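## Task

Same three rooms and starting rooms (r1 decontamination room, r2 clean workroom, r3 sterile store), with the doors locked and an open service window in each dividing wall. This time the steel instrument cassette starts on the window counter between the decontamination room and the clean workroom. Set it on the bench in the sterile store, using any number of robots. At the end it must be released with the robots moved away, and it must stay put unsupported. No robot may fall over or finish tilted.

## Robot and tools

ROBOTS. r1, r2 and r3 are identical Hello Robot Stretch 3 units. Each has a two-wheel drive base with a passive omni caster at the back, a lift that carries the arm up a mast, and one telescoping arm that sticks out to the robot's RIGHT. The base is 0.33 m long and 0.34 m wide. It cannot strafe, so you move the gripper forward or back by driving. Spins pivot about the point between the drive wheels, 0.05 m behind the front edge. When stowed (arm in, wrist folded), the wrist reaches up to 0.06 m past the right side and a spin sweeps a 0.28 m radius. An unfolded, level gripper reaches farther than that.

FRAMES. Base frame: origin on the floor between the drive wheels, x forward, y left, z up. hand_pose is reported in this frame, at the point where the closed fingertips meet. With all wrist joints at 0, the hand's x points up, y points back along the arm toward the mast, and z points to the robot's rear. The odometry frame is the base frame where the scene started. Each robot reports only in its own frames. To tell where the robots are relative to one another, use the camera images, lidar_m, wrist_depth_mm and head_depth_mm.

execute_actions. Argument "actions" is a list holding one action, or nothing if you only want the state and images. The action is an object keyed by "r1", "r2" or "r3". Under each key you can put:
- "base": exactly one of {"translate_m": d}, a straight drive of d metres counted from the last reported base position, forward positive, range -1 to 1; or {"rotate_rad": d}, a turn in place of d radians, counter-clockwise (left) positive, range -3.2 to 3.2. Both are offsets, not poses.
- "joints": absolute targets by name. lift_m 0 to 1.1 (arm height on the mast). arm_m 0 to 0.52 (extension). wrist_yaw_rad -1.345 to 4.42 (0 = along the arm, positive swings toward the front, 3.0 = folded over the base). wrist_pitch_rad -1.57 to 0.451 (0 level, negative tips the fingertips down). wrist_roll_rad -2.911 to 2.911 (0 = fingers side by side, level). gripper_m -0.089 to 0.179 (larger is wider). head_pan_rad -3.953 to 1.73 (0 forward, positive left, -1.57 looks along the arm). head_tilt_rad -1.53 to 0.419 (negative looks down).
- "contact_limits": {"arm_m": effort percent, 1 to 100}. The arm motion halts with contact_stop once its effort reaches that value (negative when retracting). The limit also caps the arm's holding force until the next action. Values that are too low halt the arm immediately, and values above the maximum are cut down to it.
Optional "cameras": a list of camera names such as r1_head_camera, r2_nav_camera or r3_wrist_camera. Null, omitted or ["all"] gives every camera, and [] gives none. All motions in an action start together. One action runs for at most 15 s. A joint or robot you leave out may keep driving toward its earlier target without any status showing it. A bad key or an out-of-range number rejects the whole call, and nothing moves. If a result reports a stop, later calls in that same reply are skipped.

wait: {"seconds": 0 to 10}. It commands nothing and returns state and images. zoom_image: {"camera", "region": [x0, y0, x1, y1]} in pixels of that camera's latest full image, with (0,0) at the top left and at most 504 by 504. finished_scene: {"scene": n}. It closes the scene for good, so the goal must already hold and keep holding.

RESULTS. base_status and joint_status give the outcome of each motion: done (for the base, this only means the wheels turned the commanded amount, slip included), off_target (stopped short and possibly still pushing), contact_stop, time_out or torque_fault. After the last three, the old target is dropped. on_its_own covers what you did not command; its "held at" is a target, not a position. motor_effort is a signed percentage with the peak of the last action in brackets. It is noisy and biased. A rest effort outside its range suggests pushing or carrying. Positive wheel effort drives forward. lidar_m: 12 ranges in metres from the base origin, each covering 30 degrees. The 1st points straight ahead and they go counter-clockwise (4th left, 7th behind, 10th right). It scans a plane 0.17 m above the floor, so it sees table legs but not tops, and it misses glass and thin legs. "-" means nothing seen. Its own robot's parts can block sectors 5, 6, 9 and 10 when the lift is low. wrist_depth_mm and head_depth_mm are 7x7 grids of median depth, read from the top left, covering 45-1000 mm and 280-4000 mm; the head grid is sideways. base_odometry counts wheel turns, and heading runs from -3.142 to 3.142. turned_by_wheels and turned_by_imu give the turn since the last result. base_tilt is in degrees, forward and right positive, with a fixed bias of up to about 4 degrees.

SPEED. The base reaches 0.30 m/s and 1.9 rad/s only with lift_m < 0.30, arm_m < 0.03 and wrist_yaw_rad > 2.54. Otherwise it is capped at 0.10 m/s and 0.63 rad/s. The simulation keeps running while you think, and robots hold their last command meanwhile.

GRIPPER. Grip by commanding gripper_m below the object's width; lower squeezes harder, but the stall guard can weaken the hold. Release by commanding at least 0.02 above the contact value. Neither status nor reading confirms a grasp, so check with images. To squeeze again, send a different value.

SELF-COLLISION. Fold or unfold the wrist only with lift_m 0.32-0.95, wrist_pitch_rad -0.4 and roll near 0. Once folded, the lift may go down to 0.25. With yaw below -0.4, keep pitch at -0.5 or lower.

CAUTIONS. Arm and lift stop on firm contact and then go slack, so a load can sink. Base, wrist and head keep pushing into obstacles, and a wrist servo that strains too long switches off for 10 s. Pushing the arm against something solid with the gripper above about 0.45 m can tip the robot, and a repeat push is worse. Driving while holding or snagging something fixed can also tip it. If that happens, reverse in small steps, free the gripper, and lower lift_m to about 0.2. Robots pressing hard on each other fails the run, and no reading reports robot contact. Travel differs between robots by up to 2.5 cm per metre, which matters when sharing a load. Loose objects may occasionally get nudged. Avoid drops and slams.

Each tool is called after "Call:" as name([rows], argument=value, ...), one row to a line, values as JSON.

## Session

Call:
execute_actions(actions=[], cameras=["r1_nav_camera","r2_nav_camera","r3_nav_camera"])

Scene clock: 0.00 s.
r1.base_odometry: x=+0.000 y=+0.000 heading=+0.000 (m, m, rad; r1's odometry frame)
r1.turned_by_wheels: +0.000 (rad since the last result)
r1.turned_by_imu: +0.000 (rad since the last result)
r1.base_tilt: forward=-1.7 right=+1.9 (deg)
r1.lidar_m: 1.11 1.52 1.61 2.22 2.34 0.94 1.32 1.28 1.08 0.80 0.77 0.80
r1.head_depth_mm: 1006 1010 1001 1003 999 996 991 / 1149 1143 1139 1136 1137 1133 1123 / 1323 1319 1320 1316 1312 1308 1309 / 1586 1530 1535 1527 1525 1510 1508 / 1652 1644 1630 1610 1594 1581 1570 / 1575 1535 1507 1491 1486 1469 1457 / 1489 1474 1462 1441 1421 1411 1402
r1.base_status: not commanded
r1.joint_positions: lift_m=+0.388 arm_m=-0.002 wrist_yaw_rad=+3.008 wrist_pitch_rad=-0.409 wrist_roll_rad=+0.007 gripper_m=+0.037 head_pan_rad=+0.001 head_tilt_rad=+0.000
r1.joint_status: not commanded
r1.motor_effort: left_wheel=+0 right_wheel=+0 lift_m=+20 arm_m=-1 wrist_yaw_rad=+1 wrist_pitch_rad=+5 wrist_roll_rad=+0 gripper_m=+0 head_pan_rad=+0 head_tilt_rad=+2 (%)
r1.hand_pose: x=+0.0088 y=+0.0809 z=+0.4031 quat_wxyz=(+0.190, +0.702, +0.097, +0.679) (m; r1's base frame)
r1.wrist_depth_mm: - - - - - - - / - - - - - - - / - - - - - - - / 984 980 975 972 969 961 949 / 790 780 815 776 801 785 767 / 652 658 - 648 - 651 637 / 551 570 - 561 548 558 558
r2.base_odometry: x=+0.000 y=+0.000 heading=+0.000 (m, m, rad; r2's odometry frame)
r2.turned_by_wheels: +0.000 (rad since the last result)
r2.turned_by_imu: +0.000 (rad since the last result)
r2.base_tilt: forward=-1.7 right=+1.3 (deg)
r2.lidar_m: 1.98 2.15 2.12 1.40 1.30 1.31 1.65 2.59 2.53 1.69 1.56 1.58
r2.head_depth_mm: 1672 1702 1724 1738 1760 1787 1775 / 1836 1908 1907 1934 1957 1998 1911 / 1917 2122 2154 2188 2215 2267 1973 / 1911 2498 2477 2548 2631 2520 1990 / 1895 2462 2437 2439 2436 2463 1988 / 1886 2224 2272 2261 2253 2261 2014 / 1869 2089 2073 2084 2111 2102 2039
r2.base_status: not commanded
r2.joint_positions: lift_m=+0.331 arm_m=-0.002 wrist_yaw_rad=+3.027 wrist_pitch_rad=-0.611 wrist_roll_rad=+0.004 gripper_m=+0.037 head_pan_rad=+0.005 head_tilt_rad=-0.020
r2.joint_status: not commanded
r2.motor_effort: left_wheel=+0 right_wheel=+0 lift_m=+41 arm_m=+0 wrist_yaw_rad=+0 wrist_pitch_rad=+4 wrist_roll_rad=+0 gripper_m=+0 head_pan_rad=+0 head_tilt_rad=+1 (%)
r2.hand_pose: x=+0.0013 y=+0.0522 z=+0.3026 quat_wxyz=(+0.252, +0.686, +0.173, +0.660) (m; r2's base frame)
r2.wrist_depth_mm: - - - - - 989 983 / 901 875 858 821 822 800 791 / 742 731 706 696 691 681 676 / 628 626 606 611 599 588 581 / 551 555 - - 533 519 515 / 498 - - - - 465 459 / - - - - 418 419 412
r3.base_odometry: x=+0.000 y=+0.000 heading=+0.000 (m, m, rad; r3's odometry frame)
r3.turned_by_wheels: +0.000 (rad since the last result)
r3.turned_by_imu: +0.000 (rad since the last result)
r3.base_tilt: forward=-0.2 right=+1.5 (deg)
r3.lidar_m: 2.31 1.67 1.62 0.96 0.71 0.68 0.71 0.97 1.18 1.22 1.00 1.00
r3.head_depth_mm: 1994 3017 - - - 3733 2430 / 1990 3038 - - - 3773 2431 / 2008 2822 3922 3857 3995 3654 2428 / 2014 2983 3231 3223 3229 3218 2428 / 1832 2662 2769 2738 2739 2724 2434 / 1840 2377 2377 2587 2528 2389 2315 / 2013 2093 2100 - - 2114 2116
r3.base_status: not commanded
r3.joint_positions: lift_m=+0.344 arm_m=-0.002 wrist_yaw_rad=+3.060 wrist_pitch_rad=-0.449 wrist_roll_rad=-0.015 gripper_m=+0.037 head_pan_rad=-0.011 head_tilt_rad=-0.011
r3.joint_status: not commanded
r3.motor_effort: left_wheel=+1 right_wheel=+0 lift_m=+27 arm_m=+1 wrist_yaw_rad=+0 wrist_pitch_rad=+5 wrist_roll_rad=+0 gripper_m=+0 head_pan_rad=+0 head_tilt_rad=+2 (%)
r3.hand_pose: x=-0.0032 y=+0.0763 z=+0.3502 quat_wxyz=(+0.185, +0.690, +0.131, +0.688) (m; r3's base frame)
r3.wrist_depth_mm: 573 - - - - - - / 571 683 - - - - - / 602 714 - - - - 933 / 619 764 803 804 784 783 768 / 630 673 - 657 671 649 633 / 582 559 - 551 565 542 544 / 501 514 - - 486 476 477
pictures: r1_nav_camera (sideways: a quarter turn counterclockwise sets it upright), r2_nav_camera (sideways: a quarter turn counterclockwise sets it upright), r3_nav_camera (sideways: a quarter turn counterclockwise sets it upright)
Images, in order (width x height): r1_nav_camera 672x504, r2_nav_camera 672x504, r3_nav_camera 672x504.

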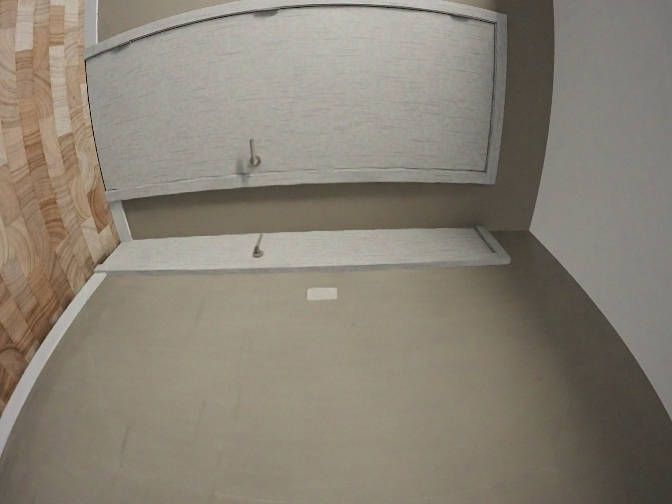

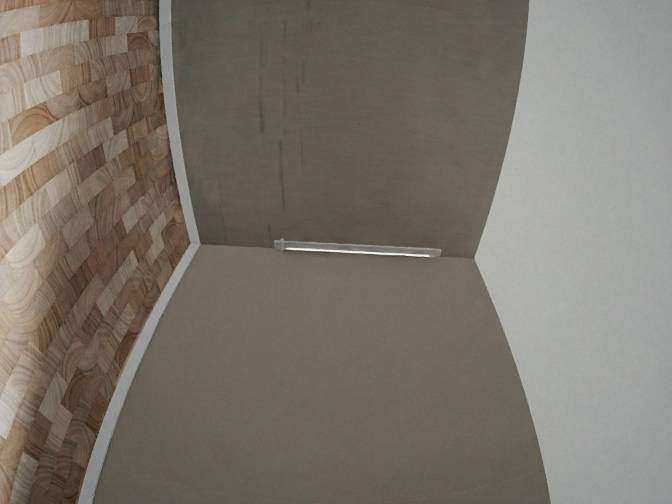

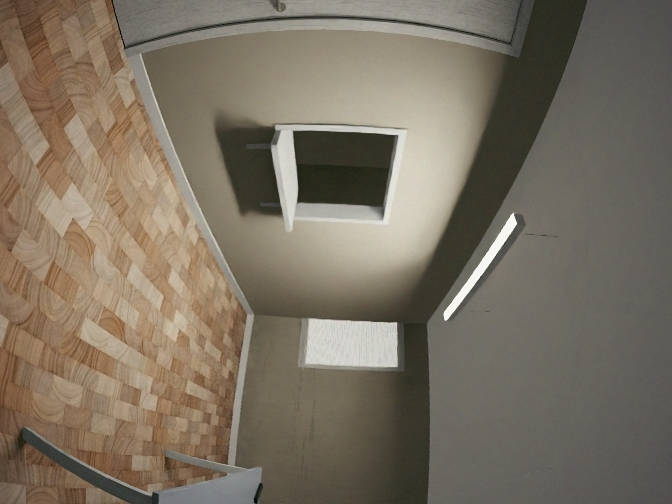

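Call:
execute_actions([
  {"r2":{"base":{"rotate_rad":2.23},"joints":{"lift_m":0.28,"wrist_pitch_rad":-0.4,"head_tilt_rad":-0.35}},"r3":{"base":{"rotate_rad":0.1},"joints":{"lift_m":0.28,"wrist_pitch_rad":-0.4}}},
], cameras=["r2_head_camera","r2_nav_camera"])

Scene clock: 9.47 s.
r1.base_odometry: x=+0.000 y=+0.000 heading=+0.000 (m, m, rad; r1's odometry frame)
r1.turned_by_wheels: +0.000 (rad since the last result)
r1.turned_by_imu: +0.001 (rad since the last result)
r1.base_tilt: forward=-1.8 right=+2.0 (deg)
r1.lidar_m: 1.11 1.52 1.60 2.22 2.34 0.95 1.32 1.28 1.08 0.80 0.77 0.80
r1.head_depth_mm: 1007 1003 1007 1003 996 996 995 / 1143 1146 1138 1141 1130 1130 1128 / 1332 1329 1320 1322 1319 1309 1299 / 1577 1537 1536 1531 1519 1516 1498 / 1654 1648 1629 1620 1590 1580 1564 / 1581 1534 1511 1503 1480 1472 1454 / 1499 1462 1451 1439 1430 1413 1405
r1.base_status: not commanded
r1.joint_positions: lift_m=+0.388 arm_m=-0.002 wrist_yaw_rad=+3.008 wrist_pitch_rad=-0.409 wrist_roll_rad=+0.007 gripper_m=+0.037 head_pan_rad=+0.001 head_tilt_rad=+0.000
r1.joint_status: not commanded
r1.motor_effort: left_wheel=+0(0) right_wheel=+0(1) lift_m=+20(20) arm_m=+0(1) wrist_yaw_rad=+2(0) wrist_pitch_rad=+5(5) wrist_roll_rad=+0(0) gripper_m=+0(0) head_pan_rad=+0(0) head_tilt_rad=+2(2) (%)
r1.hand_pose: x=+0.0088 y=+0.0809 z=+0.4031 quat_wxyz=(+0.190, +0.702, +0.097, +0.679) (m; r1's base frame)
r1.wrist_depth_mm: - - - - - - - / - - - - - - - / - - - - - - - / - 965 981 959 949 958 948 / 787 792 810 777 802 776 764 / 653 657 - 654 - 650 636 / 564 559 - 565 542 556 555
r2.base_odometry: x=+0.000 y=+0.000 heading=+2.230 (m, m, rad; r2's odometry frame)
r2.turned_by_wheels: +2.230 (rad since the last result)
r2.turned_by_imu: +2.215 (rad since the last result)
r2.base_tilt: forward=-1.7 right=+1.3 (deg)
r2.lidar_m: 1.29 1.35 1.87 2.60 2.15 1.61 1.56 1.63 2.22 2.15 1.81 1.34
r2.head_depth_mm: 1075 1144 1236 1341 1453 1574 1366 / 1081 1149 1238 1340 1448 1557 1369 / 1078 1156 1230 1340 1451 1574 1378 / 1092 3872 - 1365 1443 1559 1385 / 1074 3845 - 1373 1454 1568 1393 / 1075 3850 - 1379 1454 1570 1395 / 1075 3834 - 1375 1457 1587 1389
r2.base_status: done
r2.joint_positions: lift_m=+0.280 arm_m=-0.002 wrist_yaw_rad=+3.027 wrist_pitch_rad=-0.422 wrist_roll_rad=+0.004 gripper_m=+0.037 head_pan_rad=+0.005 head_tilt_rad=-0.346
r2.joint_status: all done
r2.motor_effort: left_wheel=-5(13) right_wheel=+4(13) lift_m=+34(35) arm_m=+0(1) wrist_yaw_rad=+0(0) wrist_pitch_rad=+7(5) wrist_roll_rad=+0(0) gripper_m=+0(0) head_pan_rad=+2(1) head_tilt_rad=-1(24) (%)
r2.hand_pose: x=+0.0044 y=+0.0799 z=+0.2921 quat_wxyz=(+0.188, +0.700, +0.108, +0.681) (m; r2's base frame)
r2.wrist_depth_mm: - - - - - - - / - - - - - - - / 913 893 878 867 849 824 821 / 732 717 700 704 687 670 672 / 600 593 - 583 588 572 554 / 507 509 - - - 483 476 / 452 - - - 420 421 419
r3.base_odometry: x=+0.000 y=+0.000 heading=+0.100 (m, m, rad; r3's odometry frame)
r3.turned_by_wheels: +0.100 (rad since the last result)
r3.turned_by_imu: +0.100 (rad since the last result)
r3.base_tilt: forward=-0.2 right=+1.6 (deg)
r3.lidar_m: 2.11 1.64 1.62 0.88 0.69 0.68 0.74 1.09 1.18 1.27 0.99 2.40
r3.head_depth_mm: 2024 3007 - - - 3761 2442 / 2008 2682 3887 3841 3856 3580 2454 / 2005 3040 3180 3210 3233 3195 2444 / 1834 2695 2752 2780 2760 2760 2425 / 1754 2426 2424 2612 2566 2400 2321 / 2021 2150 2144 - - 2159 2128 / 1889 1932 1930 - 2251 1930 1929
r3.base_status: done
r3.joint_positions: lift_m=+0.280 arm_m=-0.002 wrist_yaw_rad=+3.060 wrist_pitch_rad=-0.419 wrist_roll_rad=-0.015 gripper_m=+0.037 head_pan_rad=-0.011 head_tilt_rad=-0.011
r3.joint_status: all done
r3.motor_effort: left_wheel=-3(6) right_wheel=+5(9) lift_m=+23(26) arm_m=+1(1) wrist_yaw_rad=+0(0) wrist_pitch_rad=+7(7) wrist_roll_rad=+0(0) gripper_m=+0(1) head_pan_rad=+0(0) head_tilt_rad=+0(2) (%)
r3.hand_pose: x=-0.0029 y=+0.0802 z=+0.2925 quat_wxyz=(+0.175, +0.691, +0.120, +0.691) (m; r3's base frame)
r3.wrist_depth_mm: 537 - 873 - - - - / 560 638 953 - - - - / 590 686 945 966 925 907 903 / 601 697 750 737 723 690 699 / 597 605 - 588 602 577 572 / 510 509 - 520 502 491 487 / 451 - - - 421 426 421
pictures: r2_head_camera (sideways: a quarter turn clockwise sets it upright), r2_nav_camera (sideways: a quarter turn counterclockwise sets it upright)
Images, in order (width x height): r2_head_camera 896x504, r2_nav_camera 672x504.

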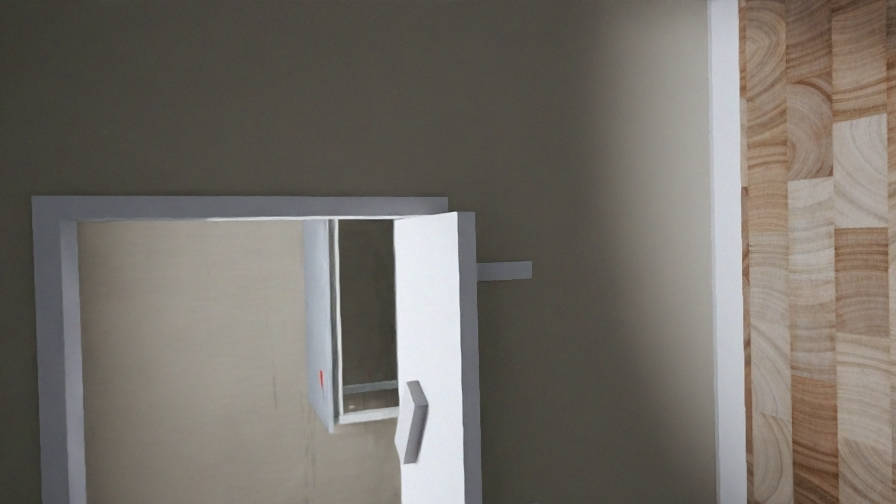

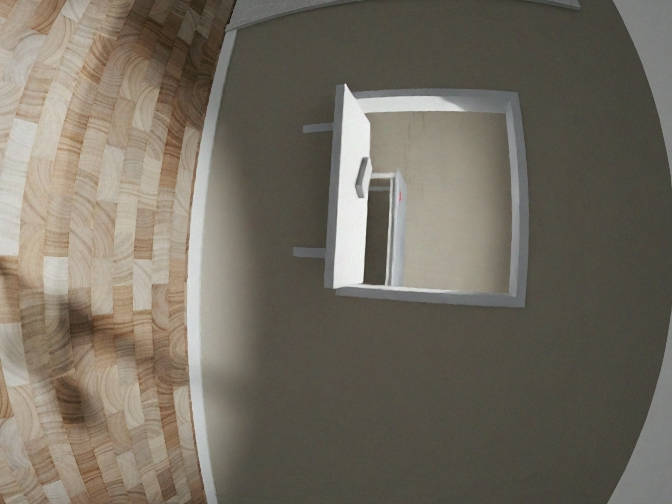

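Call:
execute_actions([
  {"r2":{"base":{"rotate_rad":0.46}},"r3":{"base":{"translate_m":0.4}}},
], cameras=[])

Call:
execute_actions([
  {"r2":{"base":{"translate_m":0.93}},"r3":{"base":{"translate_m":0.93}}},
], cameras=[])

Call:
execute_actions([
  {"r2":{"base":{"rotate_rad":1.11},"joints":{"lift_m":0.7,"head_pan_rad":-1.57,"head_tilt_rad":-0.6}},"r3":{"base":{"translate_m":0.48}}},
], cameras=["r2_head_camera"])

Call:
execute_actions([
  {"r2":{"joints":{"lift_m":1.098,"wrist_yaw_rad":1.57}},"r3":{"base":{"rotate_rad":2.54},"joints":{"head_pan_rad":-1.57,"head_tilt_rad":-0.65}}},
], cameras=["r3_nav_camera"])

Scene clock: 25.83 s.
r1.base_odometry: x=+0.000 y=+0.000 heading=+0.000 (m, m, rad; r1's odometry frame)
r1.turned_by_wheels: +0.000 (rad since the last result)
r1.turned_by_imu: +0.001 (rad since the last result)
r1.base_tilt: forward=-1.8 right=+2.0 (deg)
r1.lidar_m: 1.11 1.52 1.60 2.23 2.33 0.95 1.32 1.28 1.08 0.80 0.77 0.80
r1.head_depth_mm: 1006 1003 1000 1002 997 997 994 / 1138 1143 1141 1135 1132 1130 1129 / 1329 1321 1320 1322 1318 1310 1303 / 1583 1532 1528 1520 1521 1512 1505 / 1653 1642 1639 1617 1590 1578 1566 / 1563 1523 1512 1495 1484 1472 1453 / 1496 1466 1454 1440 1426 1408 1404
r1.base_status: not commanded
r1.joint_positions: lift_m=+0.388 arm_m=-0.002 wrist_yaw_rad=+3.008 wrist_pitch_rad=-0.409 wrist_roll_rad=+0.007 gripper_m=+0.037 head_pan_rad=+0.001 head_tilt_rad=+0.000
r1.joint_status: not commanded
r1.motor_effort: left_wheel=-1(1) right_wheel=+0(1) lift_m=+20(20) arm_m=-1(0) wrist_yaw_rad=+1(0) wrist_pitch_rad=+5(5) wrist_roll_rad=+0(0) gripper_m=+0(0) head_pan_rad=+0(0) head_tilt_rad=+2(1) (%)
r1.hand_pose: x=+0.0088 y=+0.0809 z=+0.4031 quat_wxyz=(+0.190, +0.702, +0.097, +0.679) (m; r1's base frame)
r1.wrist_depth_mm: - - - - - - - / - - - - - - - / - - - - - - - / - 972 950 978 965 949 941 / 779 795 803 774 814 762 781 / 659 652 - 661 - 648 644 / 568 564 - 565 547 559 565
r2.base_odometry: x=+0.000 y=+0.000 heading=+2.690 (m, m, rad; r2's odometry frame)
r2.turned_by_wheels: +0.460 (rad since the last result)
r2.turned_by_imu: +0.457 (rad since the last result)
r2.base_tilt: forward=-1.7 right=+1.4 (deg)
r2.lidar_m: 1.33 1.77 2.60 2.29 1.65 1.57 1.60 2.13 2.15 1.93 1.36 1.30
r2.head_depth_mm: 1151 3768 3916 1305 1350 1475 1376 / 1134 3913 - 1348 1452 1557 1372 / 1160 - - 1442 1540 1641 1377 / 1223 - - 1526 1666 1701 1393 / 1282 1367 1472 1632 1751 1751 1393 / 1349 1448 1597 1746 1912 1758 1394 / 1427 1541 1690 1861 2033 1767 1407
r2.base_status: done
r2.joint_positions: lift_m=+0.280 arm_m=-0.002 wrist_yaw_rad=+3.027 wrist_pitch_rad=-0.421 wrist_roll_rad=+0.004 gripper_m=+0.037 head_pan_rad=+0.005 head_tilt_rad=-0.347
r2.joint_status: not commanded
r2.motor_effort: left_wheel=-5(16) right_wheel=+4(13) lift_m=+34(34) arm_m=+0(0) wrist_yaw_rad=-1(0) wrist_pitch_rad=+7(7) wrist_roll_rad=+1(0) gripper_m=+0(0) head_pan_rad=+0(1) head_tilt_rad=-1(1) (%)
r2.hand_pose: x=+0.0044 y=+0.0800 z=+0.2921 quat_wxyz=(+0.188, +0.700, +0.108, +0.681) (m; r2's base frame)
r2.wrist_depth_mm: - - - - - - - / - - - - - - - / 922 941 895 889 846 842 817 / 744 721 703 690 679 679 670 / 614 601 - 573 594 567 553 / 510 519 - - - 483 480 / 452 - - - 426 418 418
r3.base_odometry: x=+0.398 y=+0.040 heading=+0.100 (m, m, rad; r3's odometry frame)
r3.turned_by_wheels: +0.000 (rad since the last result)
r3.turned_by_imu: +0.002 (rad since the last result)
r3.base_tilt: forward=-0.2 right=+1.5 (deg)
r3.lidar_m: 1.81 1.42 1.38 1.29 1.02 1.01 1.08 1.44 1.41 0.83 0.80 3.76
r3.head_depth_mm: 1997 2966 3880 3835 3793 3747 2425 / 1915 3024 3303 3275 3300 3205 2440 / 1757 2644 2696 2711 2713 2734 2450 / 2002 2331 2347 2355 2360 2359 2281 / 1967 2063 2039 2167 2128 2048 2052 / 1814 1828 1832 - - 1826 1815 / 1644 1643 1681 - - 1616 1633
r3.base_status: done
r3.joint_positions: lift_m=+0.280 arm_m=-0.002 wrist_yaw_rad=+3.060 wrist_pitch_rad=-0.419 wrist_roll_rad=-0.015 gripper_m=+0.037 head_pan_rad=-0.011 head_tilt_rad=-0.011
r3.joint_status: not commanded
r3.motor_effort: left_wheel=-2(7) right_wheel=+5(13) lift_m=+24(23) arm_m=+1(1) wrist_yaw_rad=+0(0) wrist_pitch_rad=+7(7) wrist_roll_rad=+0(0) gripper_m=+0(1) head_pan_rad=+0(0) head_tilt_rad=+1(1) (%)
r3.hand_pose: x=-0.0029 y=+0.0802 z=+0.2925 quat_wxyz=(+0.175, +0.691, +0.120, +0.691) (m; r3's base frame)
r3.wrist_depth_mm: 789 - - - - - - / 800 943 - - - - - / 813 915 971 939 934 908 892 / 751 748 744 732 725 713 691 / 614 607 - 594 595 581 568 / 509 511 - 518 509 495 486 / 452 - - - 416 423 421
pictures: none
No camera images: the call's "cameras" was empty. Leave "cameras" out to get every camera's image.

Scene clock: 30.70 s.
r1.base_odometry: x=+0.000 y=+0.000 heading=+0.000 (m, m, rad; r1's odometry frame)
r1.turned_by_wheels: +0.000 (rad since the last result)
r1.turned_by_imu: +0.001 (rad since the last result)
r1.base_tilt: forward=-1.8 right=+2.1 (deg)
r1.lidar_m: 1.12 1.52 1.61 2.22 2.34 0.95 1.32 1.29 1.08 0.80 0.77 0.80
r1.head_depth_mm: 1007 1003 1003 1001 1003 997 996 / 1144 1143 1146 1139 1136 1138 1129 / 1332 1333 1325 1308 1319 1313 1310 / 1588 1549 1532 1531 1521 1520 1513 / 1657 1647 1619 1610 1590 1577 1576 / 1574 1534 1511 1493 1488 1475 1448 / 1502 1462 1458 1440 1426 1406 1408
r1.base_status: not commanded
r1.joint_positions: lift_m=+0.388 arm_m=-0.002 wrist_yaw_rad=+3.008 wrist_pitch_rad=-0.409 wrist_roll_rad=+0.007 gripper_m=+0.037 head_pan_rad=+0.001 head_tilt_rad=+0.000
r1.joint_status: not commanded
r1.motor_effort: left_wheel=-1(0) right_wheel=+0(1) lift_m=+20(20) arm_m=-1(1) wrist_yaw_rad=+1(0) wrist_pitch_rad=+5(5) wrist_roll_rad=+0(0) gripper_m=+0(0) head_pan_rad=+0(0) head_tilt_rad=+2(2) (%)
r1.hand_pose: x=+0.0088 y=+0.0809 z=+0.4031 quat_wxyz=(+0.190, +0.702, +0.097, +0.679) (m; r1's base frame)
r1.wrist_depth_mm: - - - - - - - / - - - - - - - / - - - - - - - / 972 974 981 972 968 976 979 / 800 777 813 779 813 764 762 / 655 660 - 648 - 661 649 / 567 565 - 558 547 551 545
r2.base_odometry: x=-0.837 y=+0.406 heading=+2.689 (m, m, rad; r2's odometry frame)
r2.turned_by_wheels: +0.000 (rad since the last result)
r2.turned_by_imu: +0.005 (rad since the last result)
r2.base_tilt: forward=-1.6 right=+1.4 (deg)
r2.lidar_m: 0.49 0.65 1.56 2.22 2.50 2.38 2.45 2.71 2.18 0.70 0.50 0.47
r2.head_depth_mm: 2800 2963 3021 3242 2276 585 466 / 2931 3140 3369 3283 788 586 468 / 3066 3288 3504 3499 794 589 470 / 3205 3389 3619 2925 721 591 485 / 482 504 534 567 616 594 518 / 459 497 547 600 662 733 839 / 494 536 585 647 721 814 934
r2.base_status: done
r2.joint_positions: lift_m=+0.280 arm_m=-0.002 wrist_yaw_rad=+3.027 wrist_pitch_rad=-0.421 wrist_roll_rad=+0.004 gripper_m=+0.037 head_pan_rad=+0.005 head_tilt_rad=-0.347
r2.joint_status: not commanded
r2.motor_effort: left_wheel=-6(13) right_wheel=+5(13) lift_m=+35(35) arm_m=+0(0) wrist_yaw_rad=+0(1) wrist_pitch_rad=+7(7) wrist_roll_rad=+0(1) gripper_m=+0(0) head_pan_rad=+0(0) head_tilt_rad=-1(2) (%)
r2.hand_pose: x=+0.0045 y=+0.0800 z=+0.2922 quat_wxyz=(+0.188, +0.700, +0.108, +0.681) (m; r2's base frame)
r2.wrist_depth_mm: - - - - - - - / - - - - - - - / 952 915 872 884 859 828 832 / 712 718 698 687 682 678 661 / 601 593 - 572 590 561 555 / 512 518 - - - 486 480 / 452 - - - 427 419 418
r3.base_odometry: x=+1.323 y=+0.132 heading=+0.099 (m, m, rad; r3's odometry frame)
r3.turned_by_wheels: +0.000 (rad since the last result)
r3.turned_by_imu: +0.005 (rad since the last result)
r3.base_tilt: forward=-0.2 right=+1.5 (deg)
r3.lidar_m: 1.09 0.86 0.85 0.92 1.34 1.75 1.90 1.99 1.03 1.69 1.68 2.35
r3.head_depth_mm: 1989 2374 2387 2383 2394 2394 2279 / 1856 1936 1908 1924 1918 1923 1935 / 1608 1601 1607 1608 1611 1611 1611 / 1383 1387 1380 1387 1383 1380 1390 / 1211 1216 1217 1213 1218 1184 1188 / 1080 1081 1212 1250 1237 1202 975 / 970 973 - - - 1257 870
r3.base_status: done
r3.joint_positions: lift_m=+0.280 arm_m=-0.002 wrist_yaw_rad=+3.060 wrist_pitch_rad=-0.419 wrist_roll_rad=-0.015 gripper_m=+0.037 head_pan_rad=-0.011 head_tilt_rad=-0.011
r3.joint_status: not commanded
r3.motor_effort: left_wheel=-2(7) right_wheel=+5(14) lift_m=+24(23) arm_m=+1(1) wrist_yaw_rad=+0(0) wrist_pitch_rad=+7(7) wrist_roll_rad=-1(0) gripper_m=+0(1) head_pan_rad=+0(0) head_tilt_rad=+1(1) (%)
r3.hand_pose: x=-0.0029 y=+0.0802 z=+0.2926 quat_wxyz=(+0.175, +0.691, +0.120, +0.691) (m; r3's base frame)
r3.wrist_depth_mm: - - - 928 804 703 633 / - - - - 879 765 671 / - - 939 960 910 802 711 / 771 765 747 734 727 709 710 / 611 610 - 592 597 575 579 / 515 511 - 520 506 496 486 / 452 - - - 421 423 424
pictures: none
No camera images: the call's "cameras" was empty. Leave "cameras" out to get every camera's image.

Scene clock: 35.37 s.
r1.base_odometry: x=+0.000 y=+0.000 heading=+0.000 (m, m, rad; r1's odometry frame)
r1.turned_by_wheels: +0.000 (rad since the last result)
r1.turned_by_imu: +0.001 (rad since the last result)
r1.base_tilt: forward=-1.8 right=+2.0 (deg)
r1.lidar_m: 1.11 1.52 1.60 2.23 2.34 0.95 1.32 1.28 1.08 0.80 0.77 0.80
r1.head_depth_mm: 1004 1007 1006 1001 1001 996 994 / 1146 1142 1140 1136 1134 1129 1128 / 1328 1325 1324 1319 1315 1306 1302 / 1584 1537 1527 1524 1521 1514 1510 / 1643 1636 1621 1612 1591 1578 1564 / 1576 1534 1518 1509 1484 1467 1454 / 1497 1467 1451 1444 1437 1412 1396
r1.base_status: not commanded
r1.joint_positions: lift_m=+0.388 arm_m=-0.002 wrist_yaw_rad=+3.008 wrist_pitch_rad=-0.409 wrist_roll_rad=+0.007 gripper_m=+0.037 head_pan_rad=+0.001 head_tilt_rad=+0.000
r1.joint_status: not commanded
r1.motor_effort: left_wheel=+0(1) right_wheel=+0(0) lift_m=+20(19) arm_m=-1(0) wrist_yaw_rad=+1(1) wrist_pitch_rad=+5(5) wrist_roll_rad=+0(0) gripper_m=+0(0) head_pan_rad=+0(0) head_tilt_rad=+2(1) (%)
r1.hand_pose: x=+0.0088 y=+0.0809 z=+0.4031 quat_wxyz=(+0.190, +0.702, +0.097, +0.679) (m; r1's base frame)
r1.wrist_depth_mm: - - - - - - - / - - - - - - - / - - - - - - - / 981 978 985 966 952 967 942 / 788 783 814 776 804 770 777 / 661 658 - 663 - 651 646 / 565 560 - 562 542 560 557
r2.base_odometry: x=-0.837 y=+0.406 heading=-2.484 (m, m, rad; r2's odometry frame)
r2.turned_by_wheels: +1.110 (rad since the last result)
r2.turned_by_imu: +1.103 (rad since the last result)
r2.base_tilt: forward=-1.7 right=+1.4 (deg)
r2.lidar_m: 1.93 2.27 2.46 2.38 2.50 2.66 1.68 0.66 0.49 0.47 0.50 0.70
r2.head_depth_mm: 2836 2965 2898 736 571 504 933 / 2832 3038 3131 743 573 507 938 / 2882 2812 3148 690 577 507 941 / 2842 2854 3123 691 579 512 944 / 2861 2880 3165 725 580 513 945 / 2862 3155 3159 755 582 514 946 / 2882 3191 3242 762 585 503 952
r2.base_status: done
r2.joint_positions: lift_m=+0.700 arm_m=-0.002 wrist_yaw_rad=+3.027 wrist_pitch_rad=-0.420 wrist_roll_rad=+0.004 gripper_m=+0.037 head_pan_rad=-1.563 head_tilt_rad=-0.593
r2.joint_status: all done
r2.motor_effort: left_wheel=-6(16) right_wheel=+5(11) lift_m=+46(49) arm_m=+0(0) wrist_yaw_rad=+0(0) wrist_pitch_rad=+7(7) wrist_roll_rad=+0(1) gripper_m=+0(0) head_pan_rad=-4(47) head_tilt_rad=-4(22) (%)
r2.hand_pose: x=+0.0045 y=+0.0801 z=+0.7119 quat_wxyz=(+0.188, +0.700, +0.107, +0.681) (m; r2's base frame)
r2.wrist_depth_mm: - - - - - - - / - - - - - - - / - - - - - - - / - - - - - - - / - - - - - - - / - - - - - 980 - / 906 908 - 863 862 844 866
r3.base_odometry: x=+1.801 y=+0.180 heading=+0.099 (m, m, rad; r3's odometry frame)
r3.turned_by_wheels: +0.000 (rad since the last result)
r3.turned_by_imu: +0.003 (rad since the last result)
r3.base_tilt: forward=-0.2 right=+1.5 (deg)
r3.lidar_m: 0.72 0.57 0.56 0.61 0.91 2.14 2.31 1.39 1.95 1.62 2.66 1.55
r3.head_depth_mm: 1551 1535 1535 1535 1546 1551 1547 / 1236 1239 1244 1242 1240 1241 1241 / 1040 1038 1040 1039 1040 1044 1044 / 896 894 901 899 896 898 898 / 787 789 788 786 785 788 786 / 701 700 701 699 697 697 696 / 632 648 745 744 742 740 740
r3.base_status: done
r3.joint_positions: lift_m=+0.280 arm_m=-0.002 wrist_yaw_rad=+3.060 wrist_pitch_rad=-0.419 wrist_roll_rad=-0.015 gripper_m=+0.037 head_pan_rad=-0.011 head_tilt_rad=-0.011
r3.joint_status: not commanded
r3.motor_effort: left_wheel=-2(8) right_wheel=+5(13) lift_m=+23(24) arm_m=+1(1) wrist_yaw_rad=+1(0) wrist_pitch_rad=+7(7) wrist_roll_rad=-1(0) gripper_m=+0(1) head_pan_rad=+0(0) head_tilt_rad=+2(1) (%)
r3.hand_pose: x=-0.0029 y=+0.0802 z=+0.2926 quat_wxyz=(+0.175, +0.691, +0.120, +0.691) (m; r3's base frame)
r3.wrist_depth_mm: - - 704 638 554 489 436 / - - 777 693 593 516 460 / - - 862 732 654 547 488 / 768 773 741 714 660 594 528 / 620 610 - 598 597 584 532 / 518 506 - 517 508 496 484 / 455 - - - 414 429 419
pictures: r2_head_camera (sideways: a quarter turn clockwise sets it upright)
Images, in order (width x height): r2_head_camera 896x504.

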